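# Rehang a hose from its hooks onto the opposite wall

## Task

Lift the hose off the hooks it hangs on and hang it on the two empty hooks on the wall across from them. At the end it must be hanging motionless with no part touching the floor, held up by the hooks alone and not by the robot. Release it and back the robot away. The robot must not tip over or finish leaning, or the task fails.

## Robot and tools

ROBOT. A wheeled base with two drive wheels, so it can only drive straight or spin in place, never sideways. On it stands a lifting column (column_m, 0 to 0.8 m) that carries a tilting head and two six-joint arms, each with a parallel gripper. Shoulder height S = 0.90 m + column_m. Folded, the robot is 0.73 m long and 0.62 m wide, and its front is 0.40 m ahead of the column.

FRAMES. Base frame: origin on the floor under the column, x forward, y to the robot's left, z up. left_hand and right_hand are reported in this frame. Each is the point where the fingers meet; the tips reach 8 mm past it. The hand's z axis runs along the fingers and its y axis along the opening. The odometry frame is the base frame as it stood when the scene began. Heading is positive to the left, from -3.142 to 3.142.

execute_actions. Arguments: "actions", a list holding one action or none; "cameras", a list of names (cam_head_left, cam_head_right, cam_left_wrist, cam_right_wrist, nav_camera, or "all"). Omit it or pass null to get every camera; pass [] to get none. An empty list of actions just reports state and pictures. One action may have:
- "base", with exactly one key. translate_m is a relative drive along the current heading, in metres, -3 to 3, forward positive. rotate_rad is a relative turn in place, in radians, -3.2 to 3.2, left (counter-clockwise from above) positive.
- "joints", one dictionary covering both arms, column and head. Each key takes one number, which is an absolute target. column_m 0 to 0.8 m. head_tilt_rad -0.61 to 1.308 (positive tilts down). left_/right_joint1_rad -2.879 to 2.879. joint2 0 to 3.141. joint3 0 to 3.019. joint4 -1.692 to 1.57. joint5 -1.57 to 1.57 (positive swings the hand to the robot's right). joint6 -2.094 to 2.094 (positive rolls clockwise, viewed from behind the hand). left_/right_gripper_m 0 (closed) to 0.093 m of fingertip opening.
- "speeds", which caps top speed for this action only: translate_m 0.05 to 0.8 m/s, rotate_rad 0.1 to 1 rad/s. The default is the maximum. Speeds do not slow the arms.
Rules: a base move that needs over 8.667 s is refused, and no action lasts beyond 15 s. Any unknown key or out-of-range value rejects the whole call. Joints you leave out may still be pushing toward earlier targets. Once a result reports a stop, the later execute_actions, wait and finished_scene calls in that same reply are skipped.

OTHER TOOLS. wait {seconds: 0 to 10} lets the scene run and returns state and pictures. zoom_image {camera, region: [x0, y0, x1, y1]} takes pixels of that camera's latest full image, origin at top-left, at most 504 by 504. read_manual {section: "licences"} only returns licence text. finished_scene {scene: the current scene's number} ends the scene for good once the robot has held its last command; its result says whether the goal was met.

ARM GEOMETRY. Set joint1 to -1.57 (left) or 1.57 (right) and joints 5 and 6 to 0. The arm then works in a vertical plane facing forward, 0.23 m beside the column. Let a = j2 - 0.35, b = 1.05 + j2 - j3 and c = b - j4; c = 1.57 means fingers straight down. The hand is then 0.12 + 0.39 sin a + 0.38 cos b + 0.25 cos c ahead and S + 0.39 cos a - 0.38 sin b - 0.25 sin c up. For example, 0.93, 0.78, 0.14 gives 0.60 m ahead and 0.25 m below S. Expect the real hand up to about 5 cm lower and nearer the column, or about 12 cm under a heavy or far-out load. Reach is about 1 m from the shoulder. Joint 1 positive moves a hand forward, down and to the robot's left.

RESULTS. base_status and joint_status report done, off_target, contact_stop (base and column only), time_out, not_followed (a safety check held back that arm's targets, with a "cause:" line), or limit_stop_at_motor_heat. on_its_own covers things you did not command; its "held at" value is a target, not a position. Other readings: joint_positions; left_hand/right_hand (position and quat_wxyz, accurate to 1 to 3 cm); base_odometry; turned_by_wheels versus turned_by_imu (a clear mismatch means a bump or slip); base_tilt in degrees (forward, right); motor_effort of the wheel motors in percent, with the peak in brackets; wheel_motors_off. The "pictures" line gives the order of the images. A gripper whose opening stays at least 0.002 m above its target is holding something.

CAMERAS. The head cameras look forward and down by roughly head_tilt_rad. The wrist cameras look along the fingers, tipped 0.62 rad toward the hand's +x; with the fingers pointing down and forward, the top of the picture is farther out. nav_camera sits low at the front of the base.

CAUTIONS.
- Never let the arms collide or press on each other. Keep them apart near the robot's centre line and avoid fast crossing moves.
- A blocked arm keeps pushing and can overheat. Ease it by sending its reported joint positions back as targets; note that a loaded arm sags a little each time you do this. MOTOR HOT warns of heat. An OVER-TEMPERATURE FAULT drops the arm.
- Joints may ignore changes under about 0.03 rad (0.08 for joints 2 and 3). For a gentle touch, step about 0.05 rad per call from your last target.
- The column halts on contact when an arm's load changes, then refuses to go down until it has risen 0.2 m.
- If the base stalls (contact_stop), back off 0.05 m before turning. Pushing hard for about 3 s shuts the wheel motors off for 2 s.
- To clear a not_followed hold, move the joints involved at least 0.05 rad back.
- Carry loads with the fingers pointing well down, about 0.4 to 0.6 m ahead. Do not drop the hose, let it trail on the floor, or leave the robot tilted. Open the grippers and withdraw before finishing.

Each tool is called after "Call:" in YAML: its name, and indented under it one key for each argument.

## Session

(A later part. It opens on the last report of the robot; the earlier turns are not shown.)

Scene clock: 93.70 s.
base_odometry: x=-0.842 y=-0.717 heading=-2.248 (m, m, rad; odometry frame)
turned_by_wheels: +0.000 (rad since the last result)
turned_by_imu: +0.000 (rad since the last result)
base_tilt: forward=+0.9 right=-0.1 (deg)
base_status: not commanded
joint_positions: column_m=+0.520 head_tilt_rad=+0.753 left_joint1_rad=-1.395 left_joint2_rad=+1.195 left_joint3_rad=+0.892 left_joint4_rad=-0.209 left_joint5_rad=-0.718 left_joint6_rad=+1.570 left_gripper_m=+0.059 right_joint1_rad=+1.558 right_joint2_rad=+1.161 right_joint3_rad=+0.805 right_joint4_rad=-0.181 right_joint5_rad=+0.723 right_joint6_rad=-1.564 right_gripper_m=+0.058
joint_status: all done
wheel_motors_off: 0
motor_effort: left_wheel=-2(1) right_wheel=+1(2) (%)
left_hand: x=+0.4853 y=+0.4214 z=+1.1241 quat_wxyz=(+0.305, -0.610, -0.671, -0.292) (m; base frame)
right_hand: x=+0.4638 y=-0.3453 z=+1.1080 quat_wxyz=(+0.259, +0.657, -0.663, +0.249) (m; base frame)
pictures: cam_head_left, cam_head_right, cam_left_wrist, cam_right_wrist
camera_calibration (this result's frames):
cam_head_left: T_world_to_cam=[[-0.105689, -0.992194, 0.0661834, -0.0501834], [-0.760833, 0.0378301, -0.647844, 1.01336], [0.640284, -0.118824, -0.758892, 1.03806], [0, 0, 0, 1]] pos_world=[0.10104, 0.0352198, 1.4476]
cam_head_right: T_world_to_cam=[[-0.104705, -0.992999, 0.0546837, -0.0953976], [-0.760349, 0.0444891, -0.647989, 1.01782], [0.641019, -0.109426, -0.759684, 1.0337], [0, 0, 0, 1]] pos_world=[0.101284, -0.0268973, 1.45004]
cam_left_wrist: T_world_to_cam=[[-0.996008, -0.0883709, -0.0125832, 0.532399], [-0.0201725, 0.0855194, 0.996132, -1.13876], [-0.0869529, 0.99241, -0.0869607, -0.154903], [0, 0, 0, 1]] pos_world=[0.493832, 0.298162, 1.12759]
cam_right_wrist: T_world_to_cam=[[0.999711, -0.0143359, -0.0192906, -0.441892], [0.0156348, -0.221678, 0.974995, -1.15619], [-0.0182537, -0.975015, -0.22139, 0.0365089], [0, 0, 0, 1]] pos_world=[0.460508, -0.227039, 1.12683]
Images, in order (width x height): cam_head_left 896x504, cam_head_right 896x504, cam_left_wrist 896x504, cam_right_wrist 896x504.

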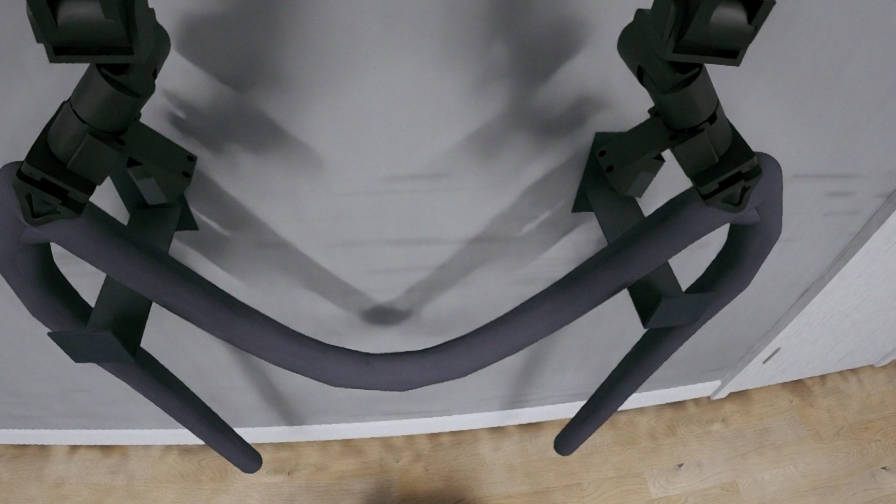

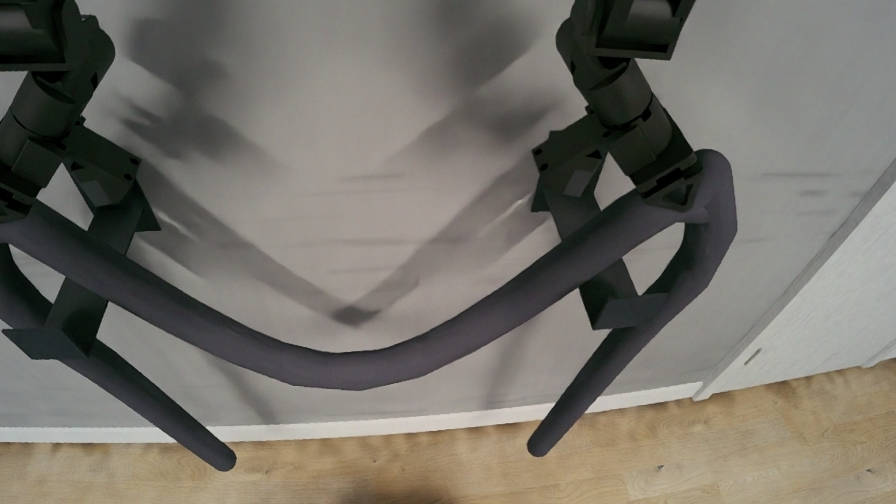

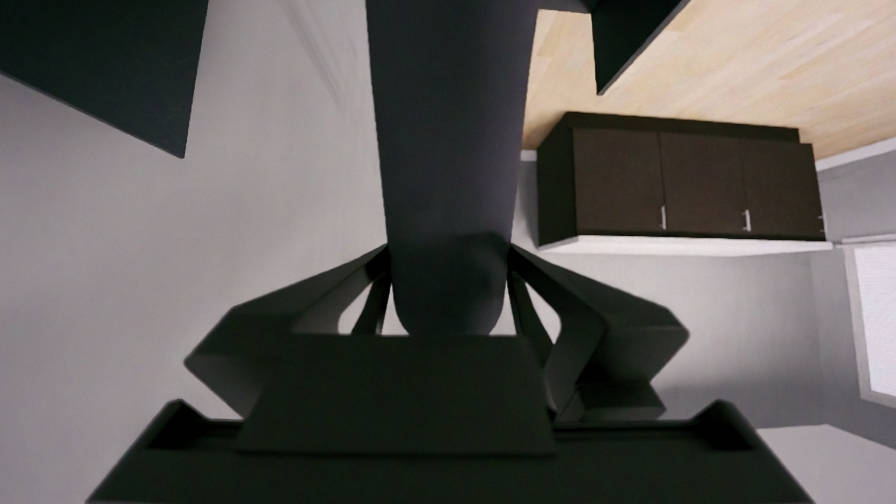

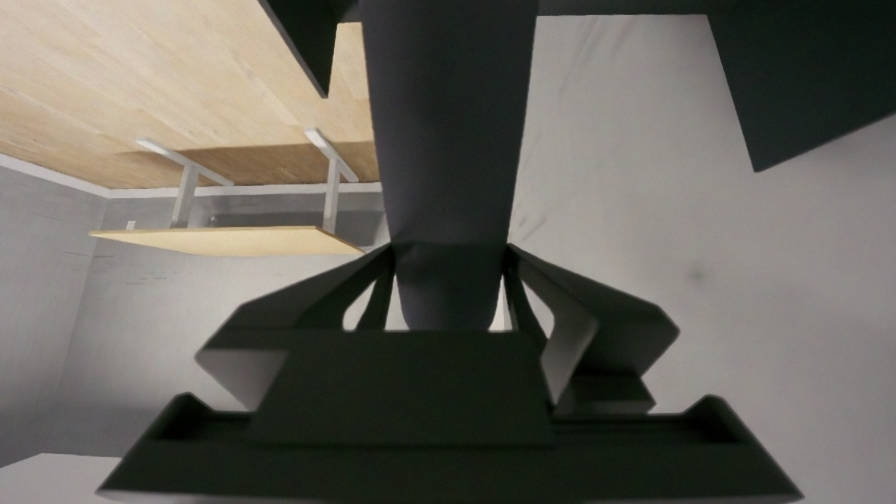

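Call:
execute_actions:
  actions:
    - {"base":{"translate_m":0.025},"speeds":{"translate_m":0.05},"joints":{"left_joint1_rad":-1.52,"right_joint1_rad":1.68}}
  cameras: []

Call:
execute_actions:
  actions:
    - {"joints":{"column_m":0.45,"left_joint1_rad":-1.58,"right_joint1_rad":1.74,"left_joint5_rad":-0.6,"right_joint5_rad":0.6}}
  cameras: ["cam_head_left","cam_head_right","cam_left_wrist","cam_right_wrist"]

Scene clock: 98.27 s.
base_odometry: x=-0.857 y=-0.737 heading=-2.248 (m, m, rad; odometry frame)
turned_by_wheels: +0.000 (rad since the last result)
turned_by_imu: +0.001 (rad since the last result)
base_tilt: forward=+0.9 right=-0.1 (deg)
base_status: done
joint_positions: column_m=+0.520 head_tilt_rad=+0.753 left_joint1_rad=-1.531 left_joint2_rad=+1.195 left_joint3_rad=+0.892 left_joint4_rad=-0.209 left_joint5_rad=-0.729 left_joint6_rad=+1.570 left_gripper_m=+0.059 right_joint1_rad=+1.697 right_joint2_rad=+1.162 right_joint3_rad=+0.804 right_joint4_rad=-0.181 right_joint5_rad=+0.729 right_joint6_rad=-1.564 right_gripper_m=+0.058
joint_status: all done
wheel_motors_off: 0
motor_effort: left_wheel=-3(33) right_wheel=+0(32) (%)
left_hand: x=+0.4960 y=+0.3581 z=+1.1057 quat_wxyz=(+0.262, -0.648, -0.664, -0.265) (m; base frame)
right_hand: x=+0.4694 y=-0.2806 z=+1.0978 quat_wxyz=(+0.212, +0.694, -0.652, +0.219) (m; base frame)
pictures: none
No camera images: the call's "cameras" was empty. Leave "cameras" out to get every camera's image.

Scene clock: 99.77 s.
base_odometry: x=-0.857 y=-0.737 heading=-2.248 (m, m, rad; odometry frame)
turned_by_wheels: +0.000 (rad since the last result)
turned_by_imu: +0.000 (rad since the last result)
base_tilt: forward=+0.9 right=-0.2 (deg)
base_status: not commanded
joint_positions: column_m=+0.450 head_tilt_rad=+0.753 left_joint1_rad=-1.572 left_joint2_rad=+1.195 left_joint3_rad=+0.892 left_joint4_rad=-0.209 left_joint5_rad=-0.607 left_joint6_rad=+1.570 left_gripper_m=+0.059 right_joint1_rad=+1.732 right_joint2_rad=+1.162 right_joint3_rad=+0.804 right_joint4_rad=-0.181 right_joint5_rad=+0.605 right_joint6_rad=-1.564 right_gripper_m=+0.058
joint_status: all done
wheel_motors_off: 0
motor_effort: left_wheel=+0(3) right_wheel=+1(1) (%)
left_hand: x=+0.4986 y=+0.3221 z=+1.0185 quat_wxyz=(+0.207, -0.673, -0.676, -0.215) (m; base frame)
right_hand: x=+0.4686 y=-0.2457 z=+1.0157 quat_wxyz=(+0.159, +0.714, -0.661, +0.167) (m; base frame)
pictures: cam_head_left, cam_head_right, cam_left_wrist, cam_right_wrist
camera_calibration (this result's frames):
cam_head_left: T_world_to_cam=[[-0.105689, -0.992194, 0.0661834, -0.0455523], [-0.760833, 0.0378301, -0.647845, 0.968029], [0.640284, -0.118824, -0.758892, 0.984959], [0, 0, 0, 1]] pos_world=[0.10104, 0.0352198, 1.37762]
cam_head_right: T_world_to_cam=[[-0.104705, -0.992999, 0.0546837, -0.0915711], [-0.760349, 0.0444891, -0.647989, 0.972475], [0.64102, -0.109426, -0.759684, 0.980545], [0, 0, 0, 1]] pos_world=[0.101284, -0.0268973, 1.38007]
cam_left_wrist: T_world_to_cam=[[-0.99999, -0.000438106, -0.00440701, 0.500832], [-0.00428834, 0.344354, 0.93883, -1.05768], [0.00110627, 0.93884, -0.344352, 0.171113], [0, 0, 0, 1]] pos_world=[0.496102, 0.203789, 1.05412]
cam_right_wrist: T_world_to_cam=[[0.996953, 0.0762288, -0.0165691, -0.426272], [0.0505815, -0.469982, 0.881225, -1.02633], [0.0593876, -0.879378, -0.472406, 0.355363], [0, 0, 0, 1]] pos_world=[0.455782, -0.137364, 1.06524]
Images, in order (width x height): cam_head_left 896x504, cam_head_right 896x504, cam_left_wrist 896x504, cam_right_wrist 896x504.

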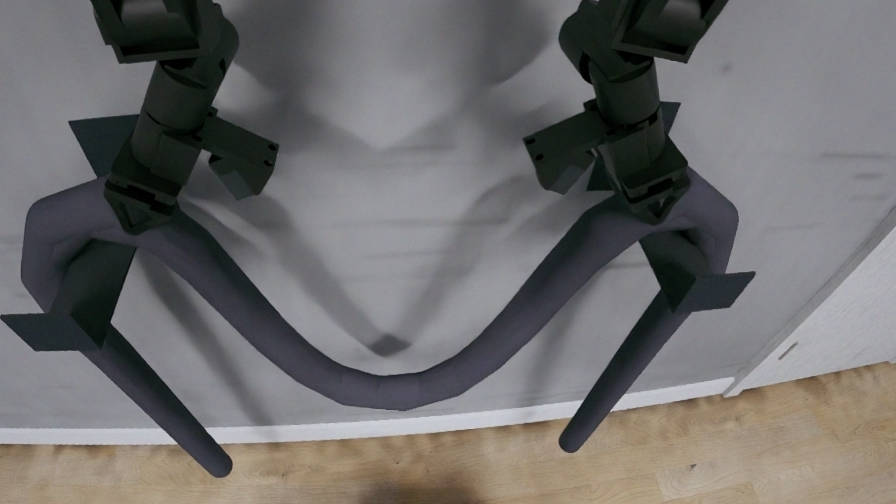

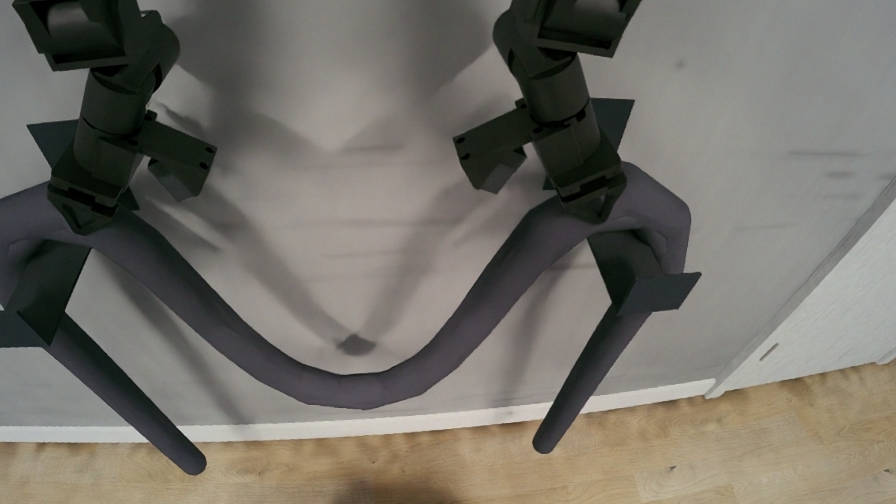

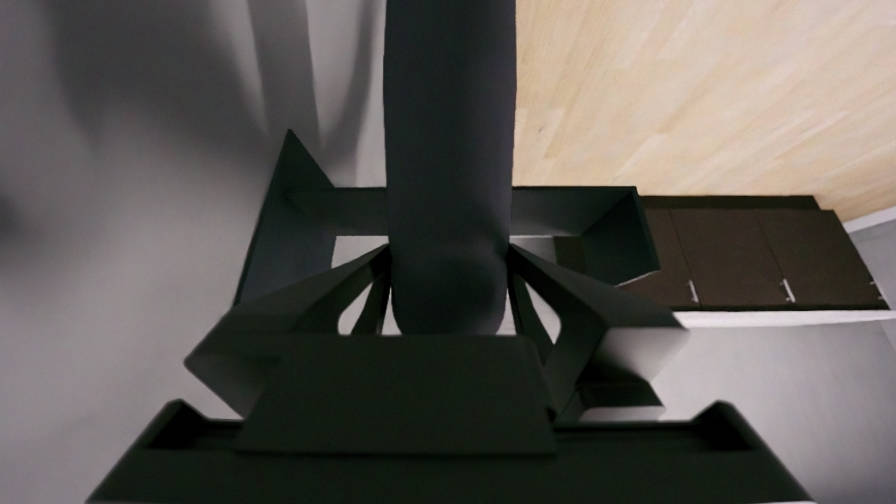

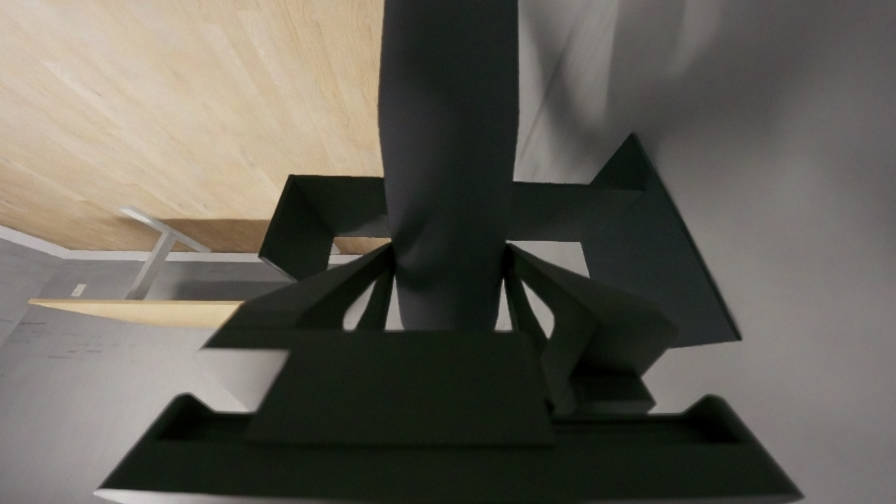

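Call:
execute_actions:
  actions:
    - {"joints":{"left_joint1_rad":-1.65,"right_joint1_rad":1.81}}
  cameras: []

Call:
execute_actions:
  actions:
    - {"joints":{"column_m":0.39}}
  cameras: ["cam_head_left","cam_left_wrist","cam_right_wrist"]

Scene clock: 102.83 s.
base_odometry: x=-0.857 y=-0.737 heading=-2.248 (m, m, rad; odometry frame)
turned_by_wheels: +0.000 (rad since the last result)
turned_by_imu: +0.001 (rad since the last result)
base_tilt: forward=+0.9 right=-0.1 (deg)
base_status: not commanded
joint_positions: column_m=+0.450 head_tilt_rad=+0.753 left_joint1_rad=-1.613 left_joint2_rad=+1.195 left_joint3_rad=+0.892 left_joint4_rad=-0.209 left_joint5_rad=-0.615 left_joint6_rad=+1.570 left_gripper_m=+0.059 right_joint1_rad=+1.763 right_joint2_rad=+1.162 right_joint3_rad=+0.804 right_joint4_rad=-0.181 right_joint5_rad=+0.614 right_joint6_rad=-1.564 right_gripper_m=+0.058
joint_status: right_joint1_rad time_out (moved +0.031 of +0.078); the others done
wheel_motors_off: 0
on_its_own: right_joint1_rad reads +1.763 and still pushes toward +1.810 since a time_out
motor_effort: left_wheel=+0(0) right_wheel=+1(0) (%)
left_hand: x=+0.5004 y=+0.3024 z=+1.0161 quat_wxyz=(+0.195, -0.683, -0.672, -0.208) (m; base frame)
right_hand: x=+0.4690 y=-0.2318 z=+1.0159 quat_wxyz=(+0.151, +0.721, -0.657, +0.163) (m; base frame)
pictures: none
No camera images: the call's "cameras" was empty. Leave "cameras" out to get every camera's image.

not run: a stop came earlier in this reply.

Call:
execute_actions:
  actions:
    - {"joints":{"column_m":0.41}}
  cameras: ["cam_head_left","cam_left_wrist","cam_right_wrist"]

Scene clock: 104.50 s.
base_odometry: x=-0.857 y=-0.737 heading=-2.248 (m, m, rad; odometry frame)
turned_by_wheels: +0.000 (rad since the last result)
turned_by_imu: +0.000 (rad since the last result)
base_tilt: forward=+0.9 right=-0.2 (deg)
base_status: not commanded
joint_positions: column_m=+0.410 head_tilt_rad=+0.753 left_joint1_rad=-1.620 left_joint2_rad=+1.189 left_joint3_rad=+0.892 left_joint4_rad=-0.209 left_joint5_rad=-0.615 left_joint6_rad=+1.570 left_gripper_m=+0.059 right_joint1_rad=+1.769 right_joint2_rad=+1.162 right_joint3_rad=+0.804 right_joint4_rad=-0.181 right_joint5_rad=+0.616 right_joint6_rad=-1.564 right_gripper_m=+0.058
joint_status: all done
wheel_motors_off: 0
motor_effort: left_wheel=+0(0) right_wheel=+1(1) (%)
left_hand: x=+0.5028 y=+0.2991 z=+0.9781 quat_wxyz=(+0.191, -0.684, -0.672, -0.208) (m; base frame)
right_hand: x=+0.4690 y=-0.2295 z=+0.9761 quat_wxyz=(+0.150, +0.722, -0.656, +0.162) (m; base frame)
pictures: cam_head_left, cam_left_wrist, cam_right_wrist
camera_calibration (this result's frames):
cam_head_left: T_world_to_cam=[[-0.105689, -0.992194, 0.0661834, -0.0429038], [-0.760833, 0.0378301, -0.647845, 0.942104], [0.640284, -0.118824, -0.758892, 0.95459], [0, 0, 0, 1]] pos_world=[0.10104, 0.0352198, 1.33761]
cam_left_wrist: T_world_to_cam=[[-0.999665, 0.0232559, -0.011377, 0.504442], [-0.00179383, 0.37617, 0.926549, -1.01055], [0.0258274, 0.926259, -0.376002, 0.20111], [0, 0, 0, 1]] pos_world=[0.497266, 0.182128, 1.01768]
cam_right_wrist: T_world_to_cam=[[0.995376, 0.0950666, -0.0137572, -0.426246], [0.0585623, -0.487064, 0.871401, -0.981945], [0.0761404, -0.868177, -0.490379, 0.363171], [0, 0, 0, 1]] pos_world=[0.454128, -0.122452, 1.02789]
Images, in order (width x height): cam_head_left 896x504, cam_left_wrist 896x504, cam_right_wrist 896x504.

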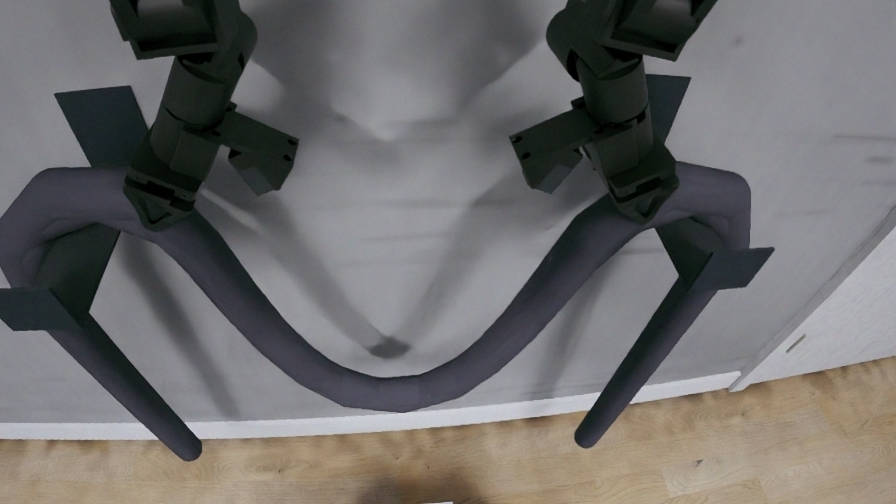

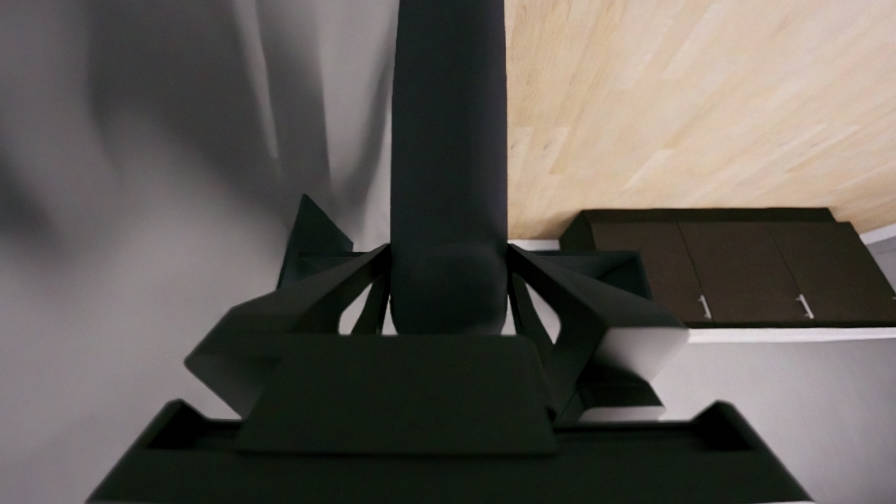

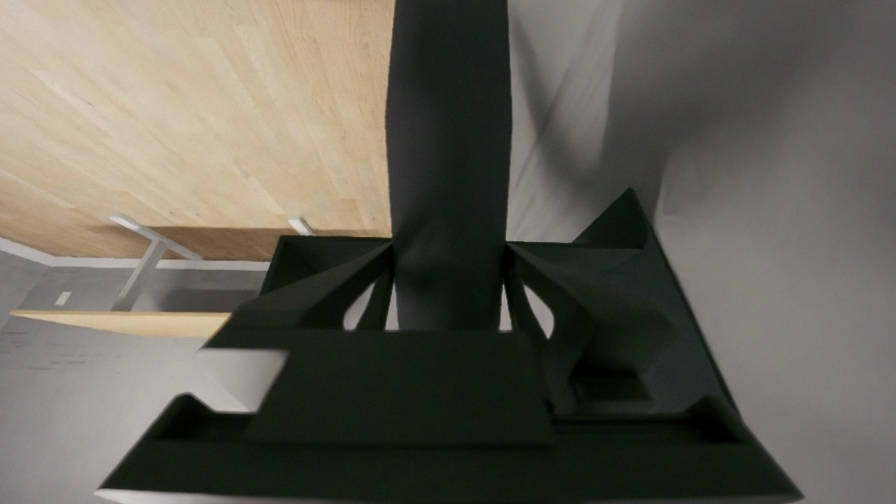

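Call:
execute_actions:
  actions:
    - {"joints":{"left_gripper_m":0.093,"right_gripper_m":0.093}}
  cameras: ["cam_head_left"]

Call:
execute_actions:
  actions:
    - {"joints":{"column_m":0.6}}
  cameras: ["cam_head_left"]

Call:
execute_actions:
  actions:
    - {"base":{"translate_m":-0.8},"speeds":{"translate_m":0.3},"joints":{"head_tilt_rad":0.6}}
  cameras: ["cam_head_left","nav_camera"]

Call:
wait:
  seconds: 8

Scene clock: 106.07 s.
base_odometry: x=-0.857 y=-0.737 heading=-2.248 (m, m, rad; odometry frame)
turned_by_wheels: +0.000 (rad since the last result)
turned_by_imu: +0.000 (rad since the last result)
base_tilt: forward=+0.9 right=+0.0 (deg)
base_status: not commanded
joint_positions: column_m=+0.410 head_tilt_rad=+0.753 left_joint1_rad=-1.647 left_joint2_rad=+1.183 left_joint3_rad=+0.892 left_joint4_rad=-0.209 left_joint5_rad=-0.604 left_joint6_rad=+1.570 left_gripper_m=+0.093 right_joint1_rad=+1.804 right_joint2_rad=+1.162 right_joint3_rad=+0.804 right_joint4_rad=-0.181 right_joint5_rad=+0.601 right_joint6_rad=-1.564 right_gripper_m=+0.093
joint_status: all done
wheel_motors_off: 0
motor_effort: left_wheel=+1(2) right_wheel=+2(1) (%)
left_hand: x=+0.5054 y=+0.2842 z=+0.9775 quat_wxyz=(+0.176, -0.691, -0.672, -0.200) (m; base frame)
right_hand: x=+0.4687 y=-0.2099 z=+0.9752 quat_wxyz=(+0.133, +0.731, -0.653, +0.148) (m; base frame)
pictures: cam_head_left
camera_calibration (this result's frames):
cam_head_left: T_world_to_cam=[[-0.105689, -0.992194, 0.0661834, -0.0429038], [-0.760833, 0.0378301, -0.647844, 0.942104], [0.640284, -0.118824, -0.758892, 0.95459], [0, 0, 0, 1]] pos_world=[0.10104, 0.0352198, 1.33761]
Images, in order (width x height): cam_head_left 896x504.

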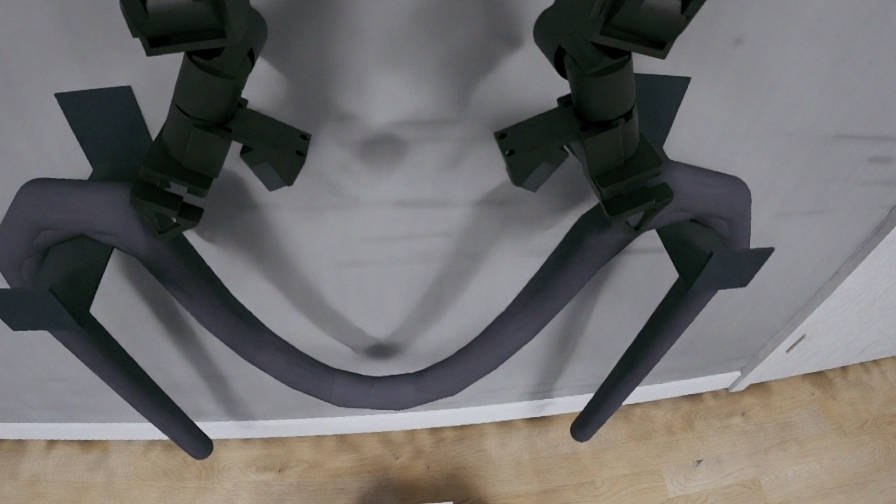

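Scene clock: 109.13 s.
base_odometry: x=-0.857 y=-0.737 heading=-2.248 (m, m, rad; odometry frame)
turned_by_wheels: +0.000 (rad since the last result)
turned_by_imu: +0.001 (rad since the last result)
base_tilt: forward=+0.9 right=-0.1 (deg)
base_status: not commanded
joint_positions: column_m=+0.600 head_tilt_rad=+0.753 left_joint1_rad=-1.647 left_joint2_rad=+1.180 left_joint3_rad=+0.892 left_joint4_rad=-0.209 left_joint5_rad=-0.604 left_joint6_rad=+1.570 left_gripper_m=+0.093 right_joint1_rad=+1.804 right_joint2_rad=+1.162 right_joint3_rad=+0.804 right_joint4_rad=-0.181 right_joint5_rad=+0.601 right_joint6_rad=-1.564 right_gripper_m=+0.093
joint_status: all done
wheel_motors_off: 0
motor_effort: left_wheel=+0(0) right_wheel=+1(1) (%)
left_hand: x=+0.5064 y=+0.2843 z=+1.1685 quat_wxyz=(+0.175, -0.691, -0.672, -0.201) (m; base frame)
right_hand: x=+0.4687 y=-0.2099 z=+1.1650 quat_wxyz=(+0.133, +0.731, -0.653, +0.148) (m; base frame)
pictures: cam_head_left
camera_calibration (this result's frames):
cam_head_left: T_world_to_cam=[[-0.105689, -0.992194, 0.0661834, -0.0554674], [-0.760833, 0.0378301, -0.647845, 1.06509], [0.640284, -0.118824, -0.758892, 1.09865], [0, 0, 0, 1]] pos_world=[0.10104, 0.0352198, 1.52744]
Images, in order (width x height): cam_head_left 896x504.

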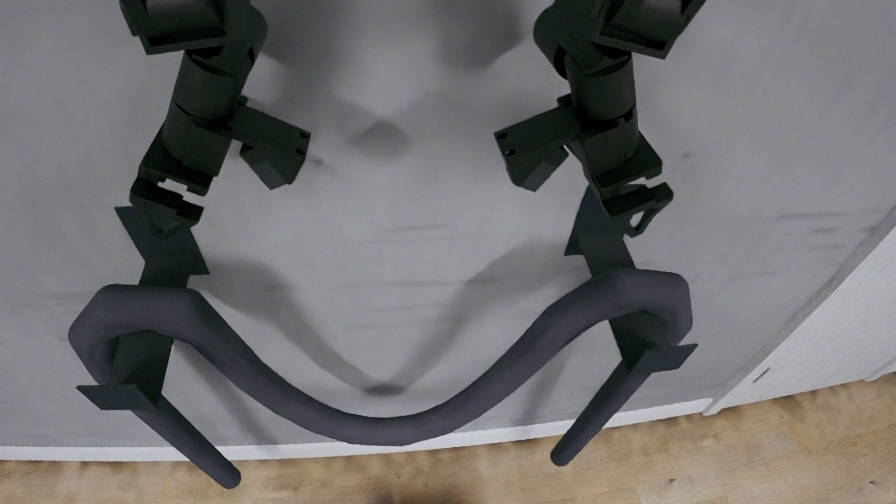

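Scene clock: 112.93 s.
base_odometry: x=-0.356 y=-0.113 heading=-2.248 (m, m, rad; odometry frame)
turned_by_wheels: +0.000 (rad since the last result)
turned_by_imu: -0.002 (rad since the last result)
base_tilt: forward=+0.8 right=-0.2 (deg)
base_status: done
joint_positions: column_m=+0.600 head_tilt_rad=+0.617 left_joint1_rad=-1.647 left_joint2_rad=+1.179 left_joint3_rad=+0.893 left_joint4_rad=-0.209 left_joint5_rad=-0.604 left_joint6_rad=+1.570 left_gripper_m=+0.093 right_joint1_rad=+1.804 right_joint2_rad=+1.162 right_joint3_rad=+0.805 right_joint4_rad=-0.181 right_joint5_rad=+0.601 right_joint6_rad=-1.564 right_gripper_m=+0.093
joint_status: all done
wheel_motors_off: 0
motor_effort: left_wheel=-2(38) right_wheel=+1(53) (%)
left_hand: x=+0.5076 y=+0.2843 z=+1.1692 quat_wxyz=(+0.174, -0.691, -0.672, -0.201) (m; base frame)
right_hand: x=+0.4691 y=-0.2099 z=+1.1651 quat_wxyz=(+0.132, +0.731, -0.653, +0.148) (m; base frame)
pictures: cam_head_left, nav_camera
camera_calibration (this result's frames):
cam_head_left: T_world_to_cam=[[-0.113693, -0.992194, 0.0512272, -0.0313483], [-0.665869, 0.0378301, -0.745109, 1.21459], [0.737355, -0.118824, -0.664972, 0.944851], [0, 0, 0, 1]] pos_world=[0.108502, 0.0352198, 1.53491]
Images, in order (width x height): cam_head_left 896x504, nav_camera 896x504.

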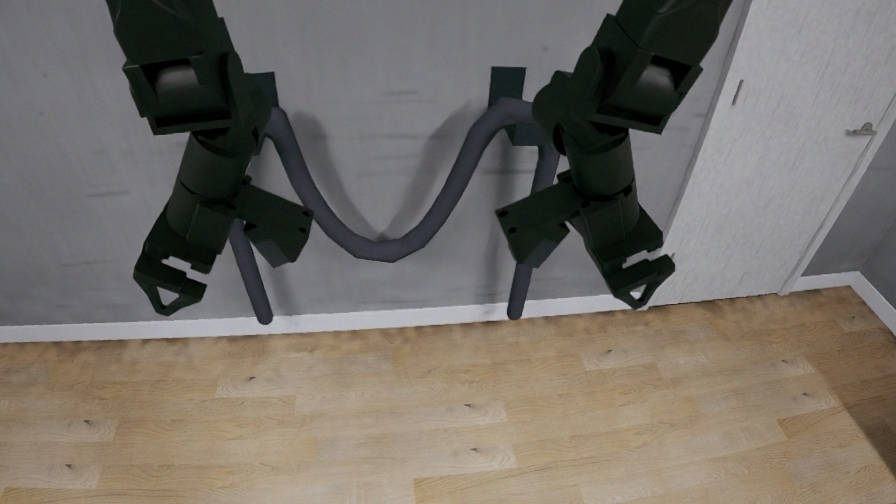

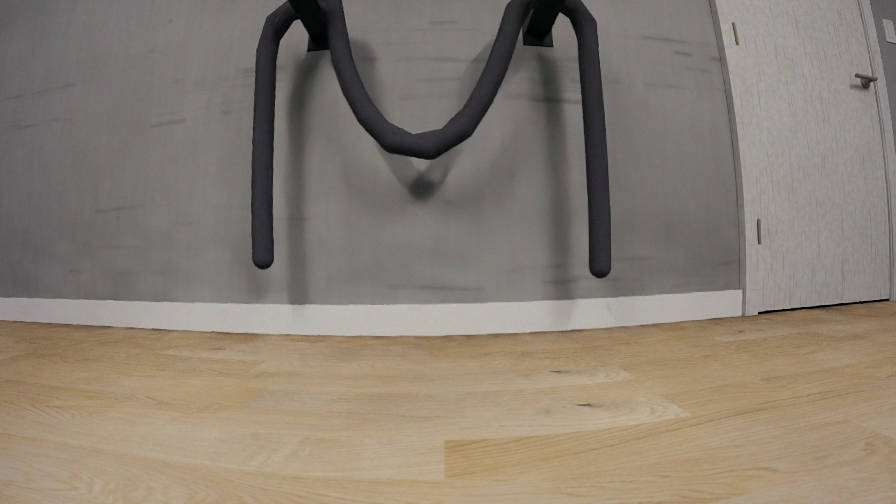

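Scene clock: 120.93 s.
base_odometry: x=-0.356 y=-0.113 heading=-2.248 (m, m, rad; odometry frame)
turned_by_wheels: +0.000 (rad since the last result)
turned_by_imu: +0.001 (rad since the last result)
base_tilt: forward=+0.9 right=-0.2 (deg)
base_status: done
joint_positions: column_m=+0.600 head_tilt_rad=+0.617 left_joint1_rad=-1.647 left_joint2_rad=+1.179 left_joint3_rad=+0.893 left_joint4_rad=-0.209 left_joint5_rad=-0.604 left_joint6_rad=+1.570 left_gripper_m=+0.093 right_joint1_rad=+1.804 right_joint2_rad=+1.162 right_joint3_rad=+0.805 right_joint4_rad=-0.181 right_joint5_rad=+0.601 right_joint6_rad=-1.564 right_gripper_m=+0.093
joint_status: all done
wheel_motors_off: 0
motor_effort: left_wheel=-2(38) right_wheel=+1(53) (%)
left_hand: x=+0.5076 y=+0.2843 z=+1.1692 quat_wxyz=(+0.174, -0.691, -0.672, -0.201) (m; base frame)
right_hand: x=+0.4691 y=-0.2099 z=+1.1651 quat_wxyz=(+0.132, +0.731, -0.653, +0.148) (m; base frame)
wait: 8.00 s; at rest by 0.27 s
pictures: cam_head_left, cam_head_right, cam_left_wrist, cam_right_wrist, nav_camera
camera_calibration (this result's frames):
cam_head_left: T_world_to_cam=[[-0.113693, -0.992194, 0.0512272, -0.0313483], [-0.665869, 0.0378301, -0.745109, 1.21459], [0.737355, -0.118824, -0.664972, 0.944851], [0, 0, 0, 1]] pos_world=[0.108502, 0.0352198, 1.53491]
cam_head_right: T_world_to_cam=[[-0.111157, -0.992999, 0.0399674, -0.0761024], [-0.66537, 0.0444891, -0.745187, 1.21895], [0.738191, -0.109426, -0.665657, 0.940381], [0, 0, 0, 1]] pos_world=[0.108412, -0.0268973, 1.53736]
cam_left_wrist: T_world_to_cam=[[-0.999103, 0.0354928, -0.0230857, 0.521676], [-0.00659979, 0.40803, 0.912945, -1.17279], [0.0418226, 0.912279, -0.40743, 0.319149], [0, 0, 0, 1]] pos_world=[0.50012, 0.168864, 1.21277]
cam_right_wrist: T_world_to_cam=[[0.993541, 0.11304, -0.00989363, -0.425472], [0.0681976, -0.525164, 0.848264, -1.12265], [0.0906923, -0.84346, -0.529481, 0.516779], [0, 0, 0, 1]] pos_world=[0.452418, -0.105599, 1.22172]
Images, in order (width x height): cam_head_left 896x504, cam_head_right 896x504, cam_left_wrist 896x504, cam_right_wrist 896x504, nav_camera 896x504.

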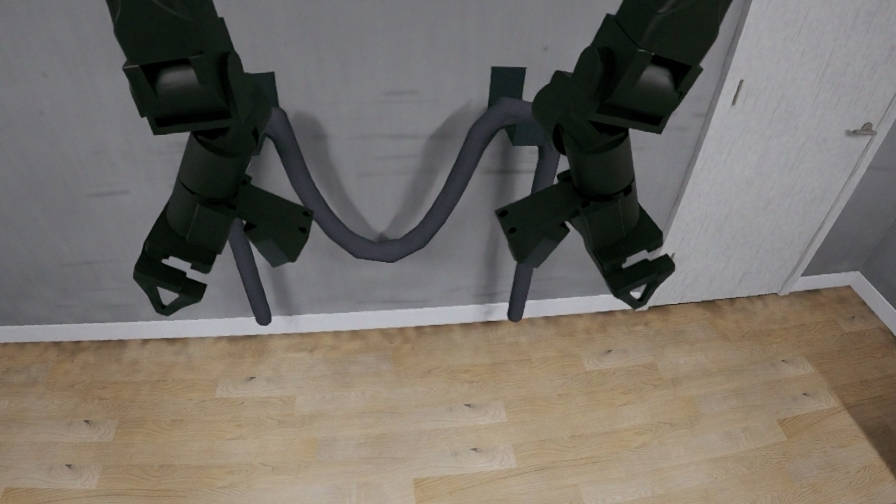

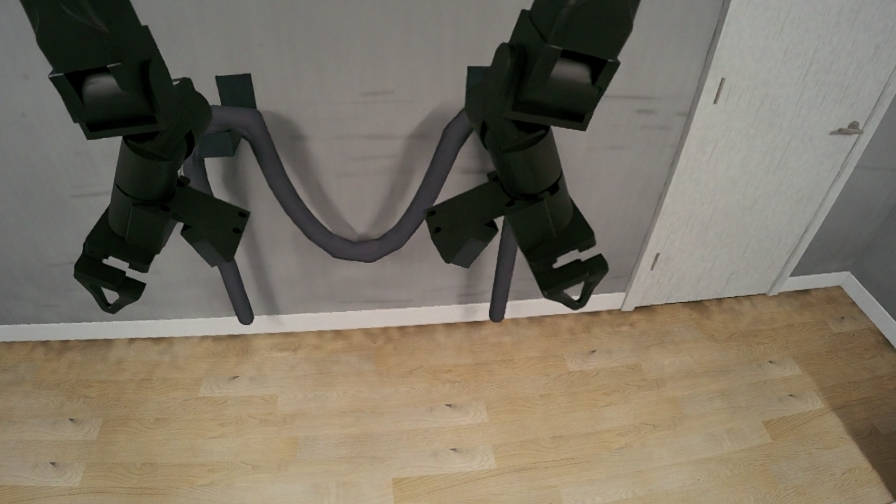

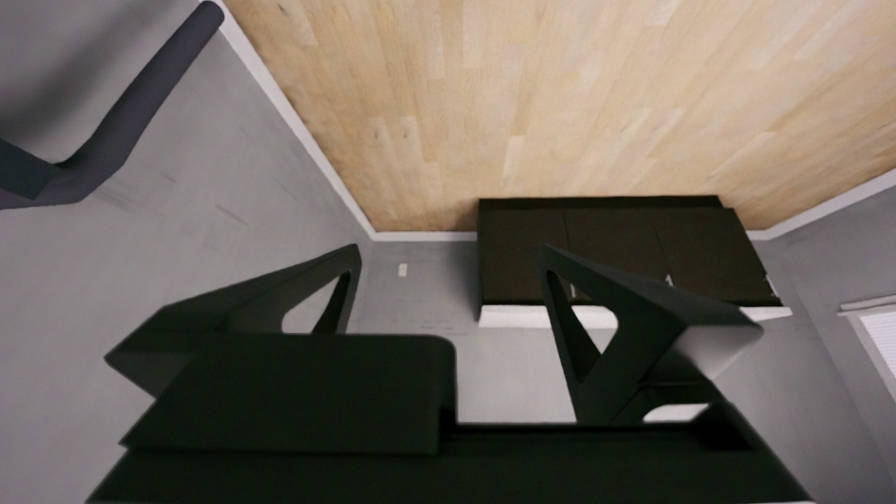

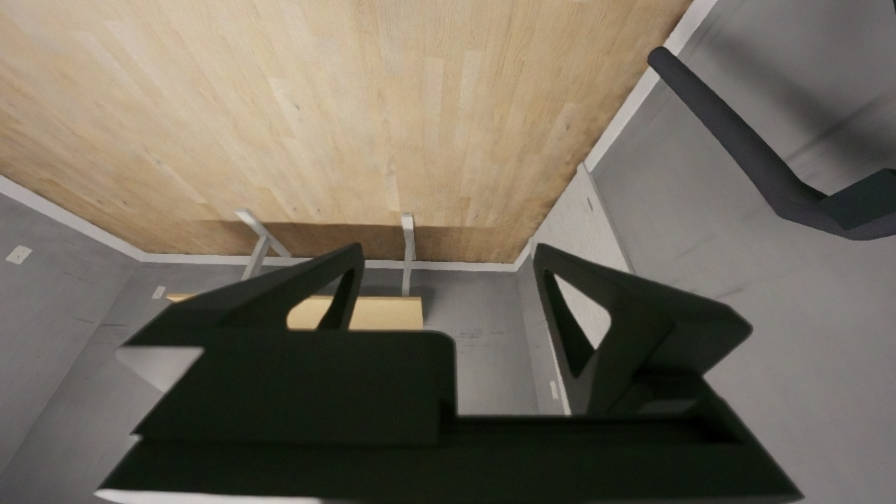

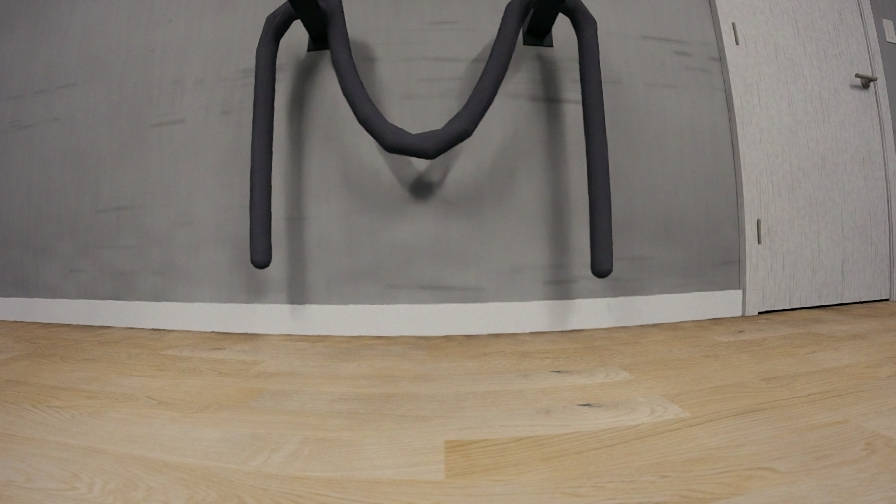

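Call:
wait:
  seconds: 10

Call:
finished_scene:
  scene: 2

Scene clock: 131.50 s.
base_odometry: x=-0.356 y=-0.113 heading=-2.248 (m, m, rad; odometry frame)
turned_by_wheels: +0.000 (rad since the last result)
turned_by_imu: +0.002 (rad since the last result)
base_tilt: forward=+1.0 right=-0.1 (deg)
base_status: done
joint_positions: column_m=+0.600 head_tilt_rad=+0.617 left_joint1_rad=-1.647 left_joint2_rad=+1.179 left_joint3_rad=+0.893 left_joint4_rad=-0.209 left_joint5_rad=-0.604 left_joint6_rad=+1.570 left_gripper_m=+0.093 right_joint1_rad=+1.804 right_joint2_rad=+1.162 right_joint3_rad=+0.805 right_joint4_rad=-0.181 right_joint5_rad=+0.601 right_joint6_rad=-1.564 right_gripper_m=+0.093
joint_status: all done
wheel_motors_off: 0
motor_effort: left_wheel=-1(38) right_wheel=+2(53) (%)
left_hand: x=+0.5076 y=+0.2843 z=+1.1692 quat_wxyz=(+0.174, -0.691, -0.672, -0.201) (m; base frame)
right_hand: x=+0.4691 y=-0.2099 z=+1.1651 quat_wxyz=(+0.132, +0.731, -0.653, +0.148) (m; base frame)
wait: 10.00 s; at rest from the start
pictures: cam_head_left, cam_head_right, cam_left_wrist, cam_right_wrist, nav_camera
camera_calibration (this result's frames):
cam_head_left: T_world_to_cam=[[-0.113693, -0.992194, 0.0512272, -0.0313483], [-0.665869, 0.0378301, -0.745109, 1.21459], [0.737355, -0.118824, -0.664972, 0.944851], [0, 0, 0, 1]] pos_world=[0.108502, 0.0352198, 1.53491]
cam_head_right: T_world_to_cam=[[-0.111157, -0.992999, 0.0399674, -0.0761024], [-0.66537, 0.0444891, -0.745187, 1.21895], [0.738191, -0.109426, -0.665657, 0.940381], [0, 0, 0, 1]] pos_world=[0.108412, -0.0268973, 1.53736]
cam_left_wrist: T_world_to_cam=[[-0.999103, 0.0354928, -0.0230857, 0.521676], [-0.00659979, 0.40803, 0.912945, -1.17279], [0.0418226, 0.912279, -0.40743, 0.319149], [0, 0, 0, 1]] pos_world=[0.50012, 0.168864, 1.21277]
cam_right_wrist: T_world_to_cam=[[0.993541, 0.11304, -0.00989363, -0.425472], [0.0681976, -0.525164, 0.848264, -1.12265], [0.0906923, -0.84346, -0.529481, 0.516779], [0, 0, 0, 1]] pos_world=[0.452418, -0.105599, 1.22172]
Images, in order (width x height): cam_head_left 896x504, cam_head_right 896x504, cam_left_wrist 896x504, cam_right_wrist 896x504, nav_camera 896x504.

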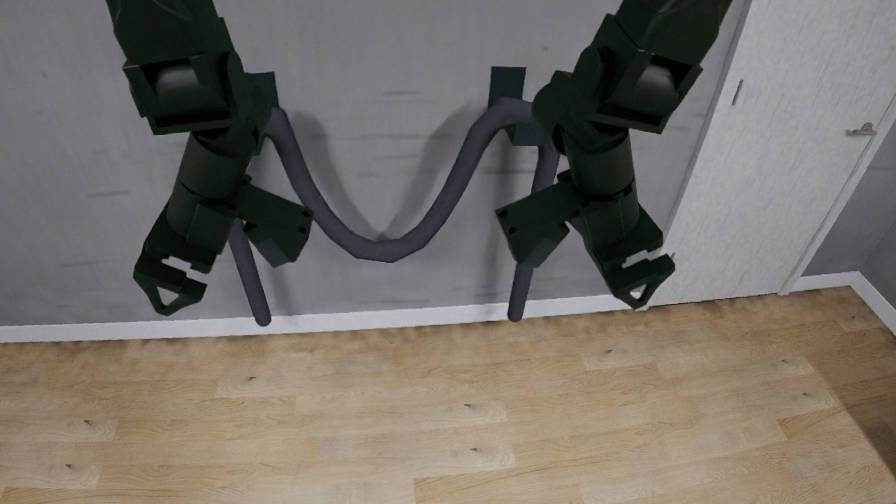

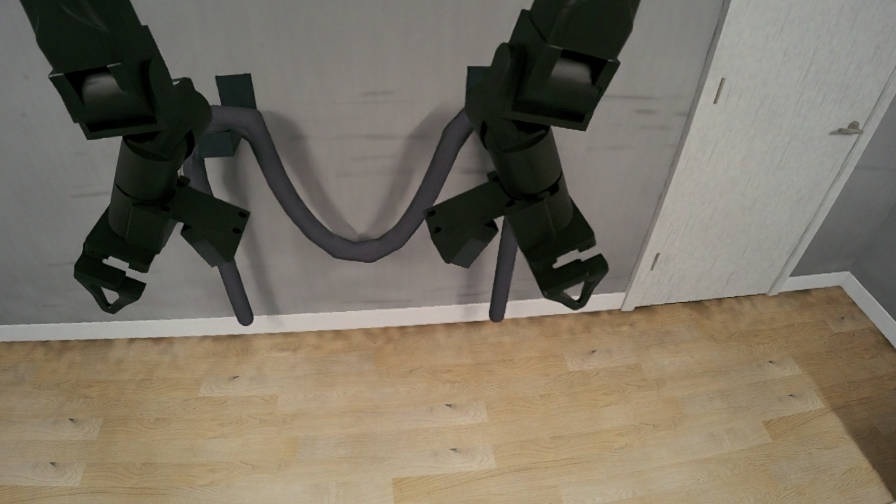

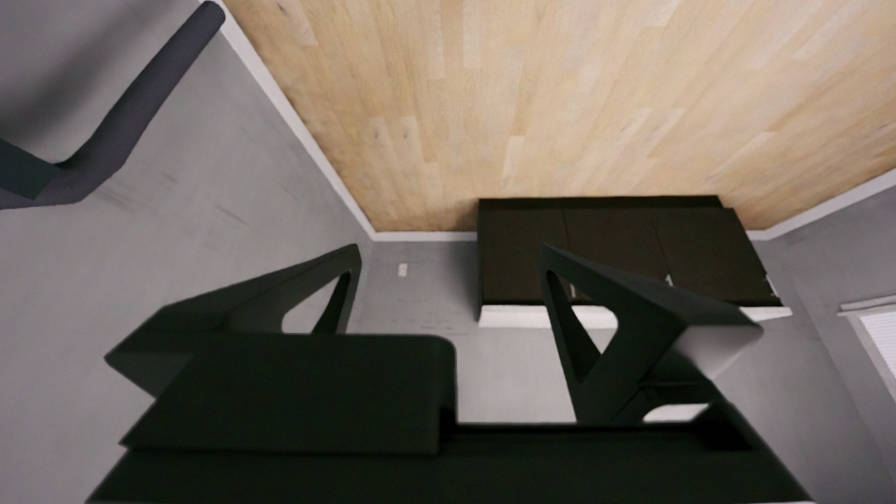

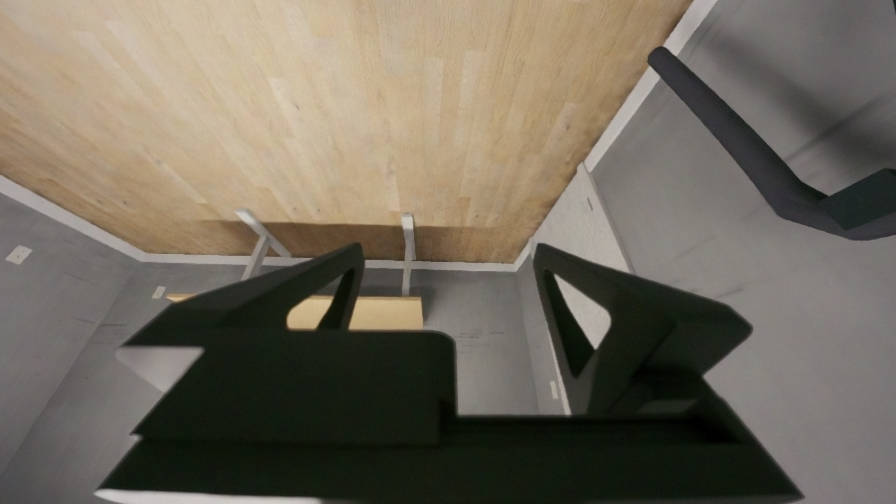

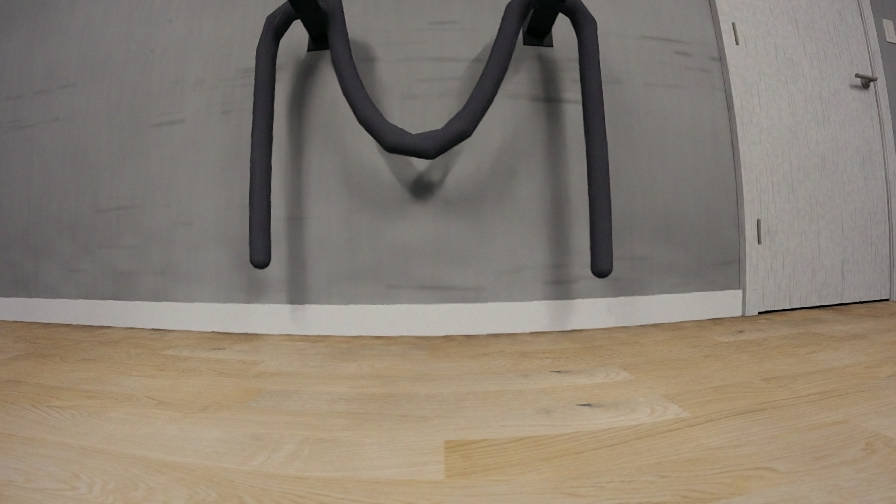

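The scene is finished: the task was done.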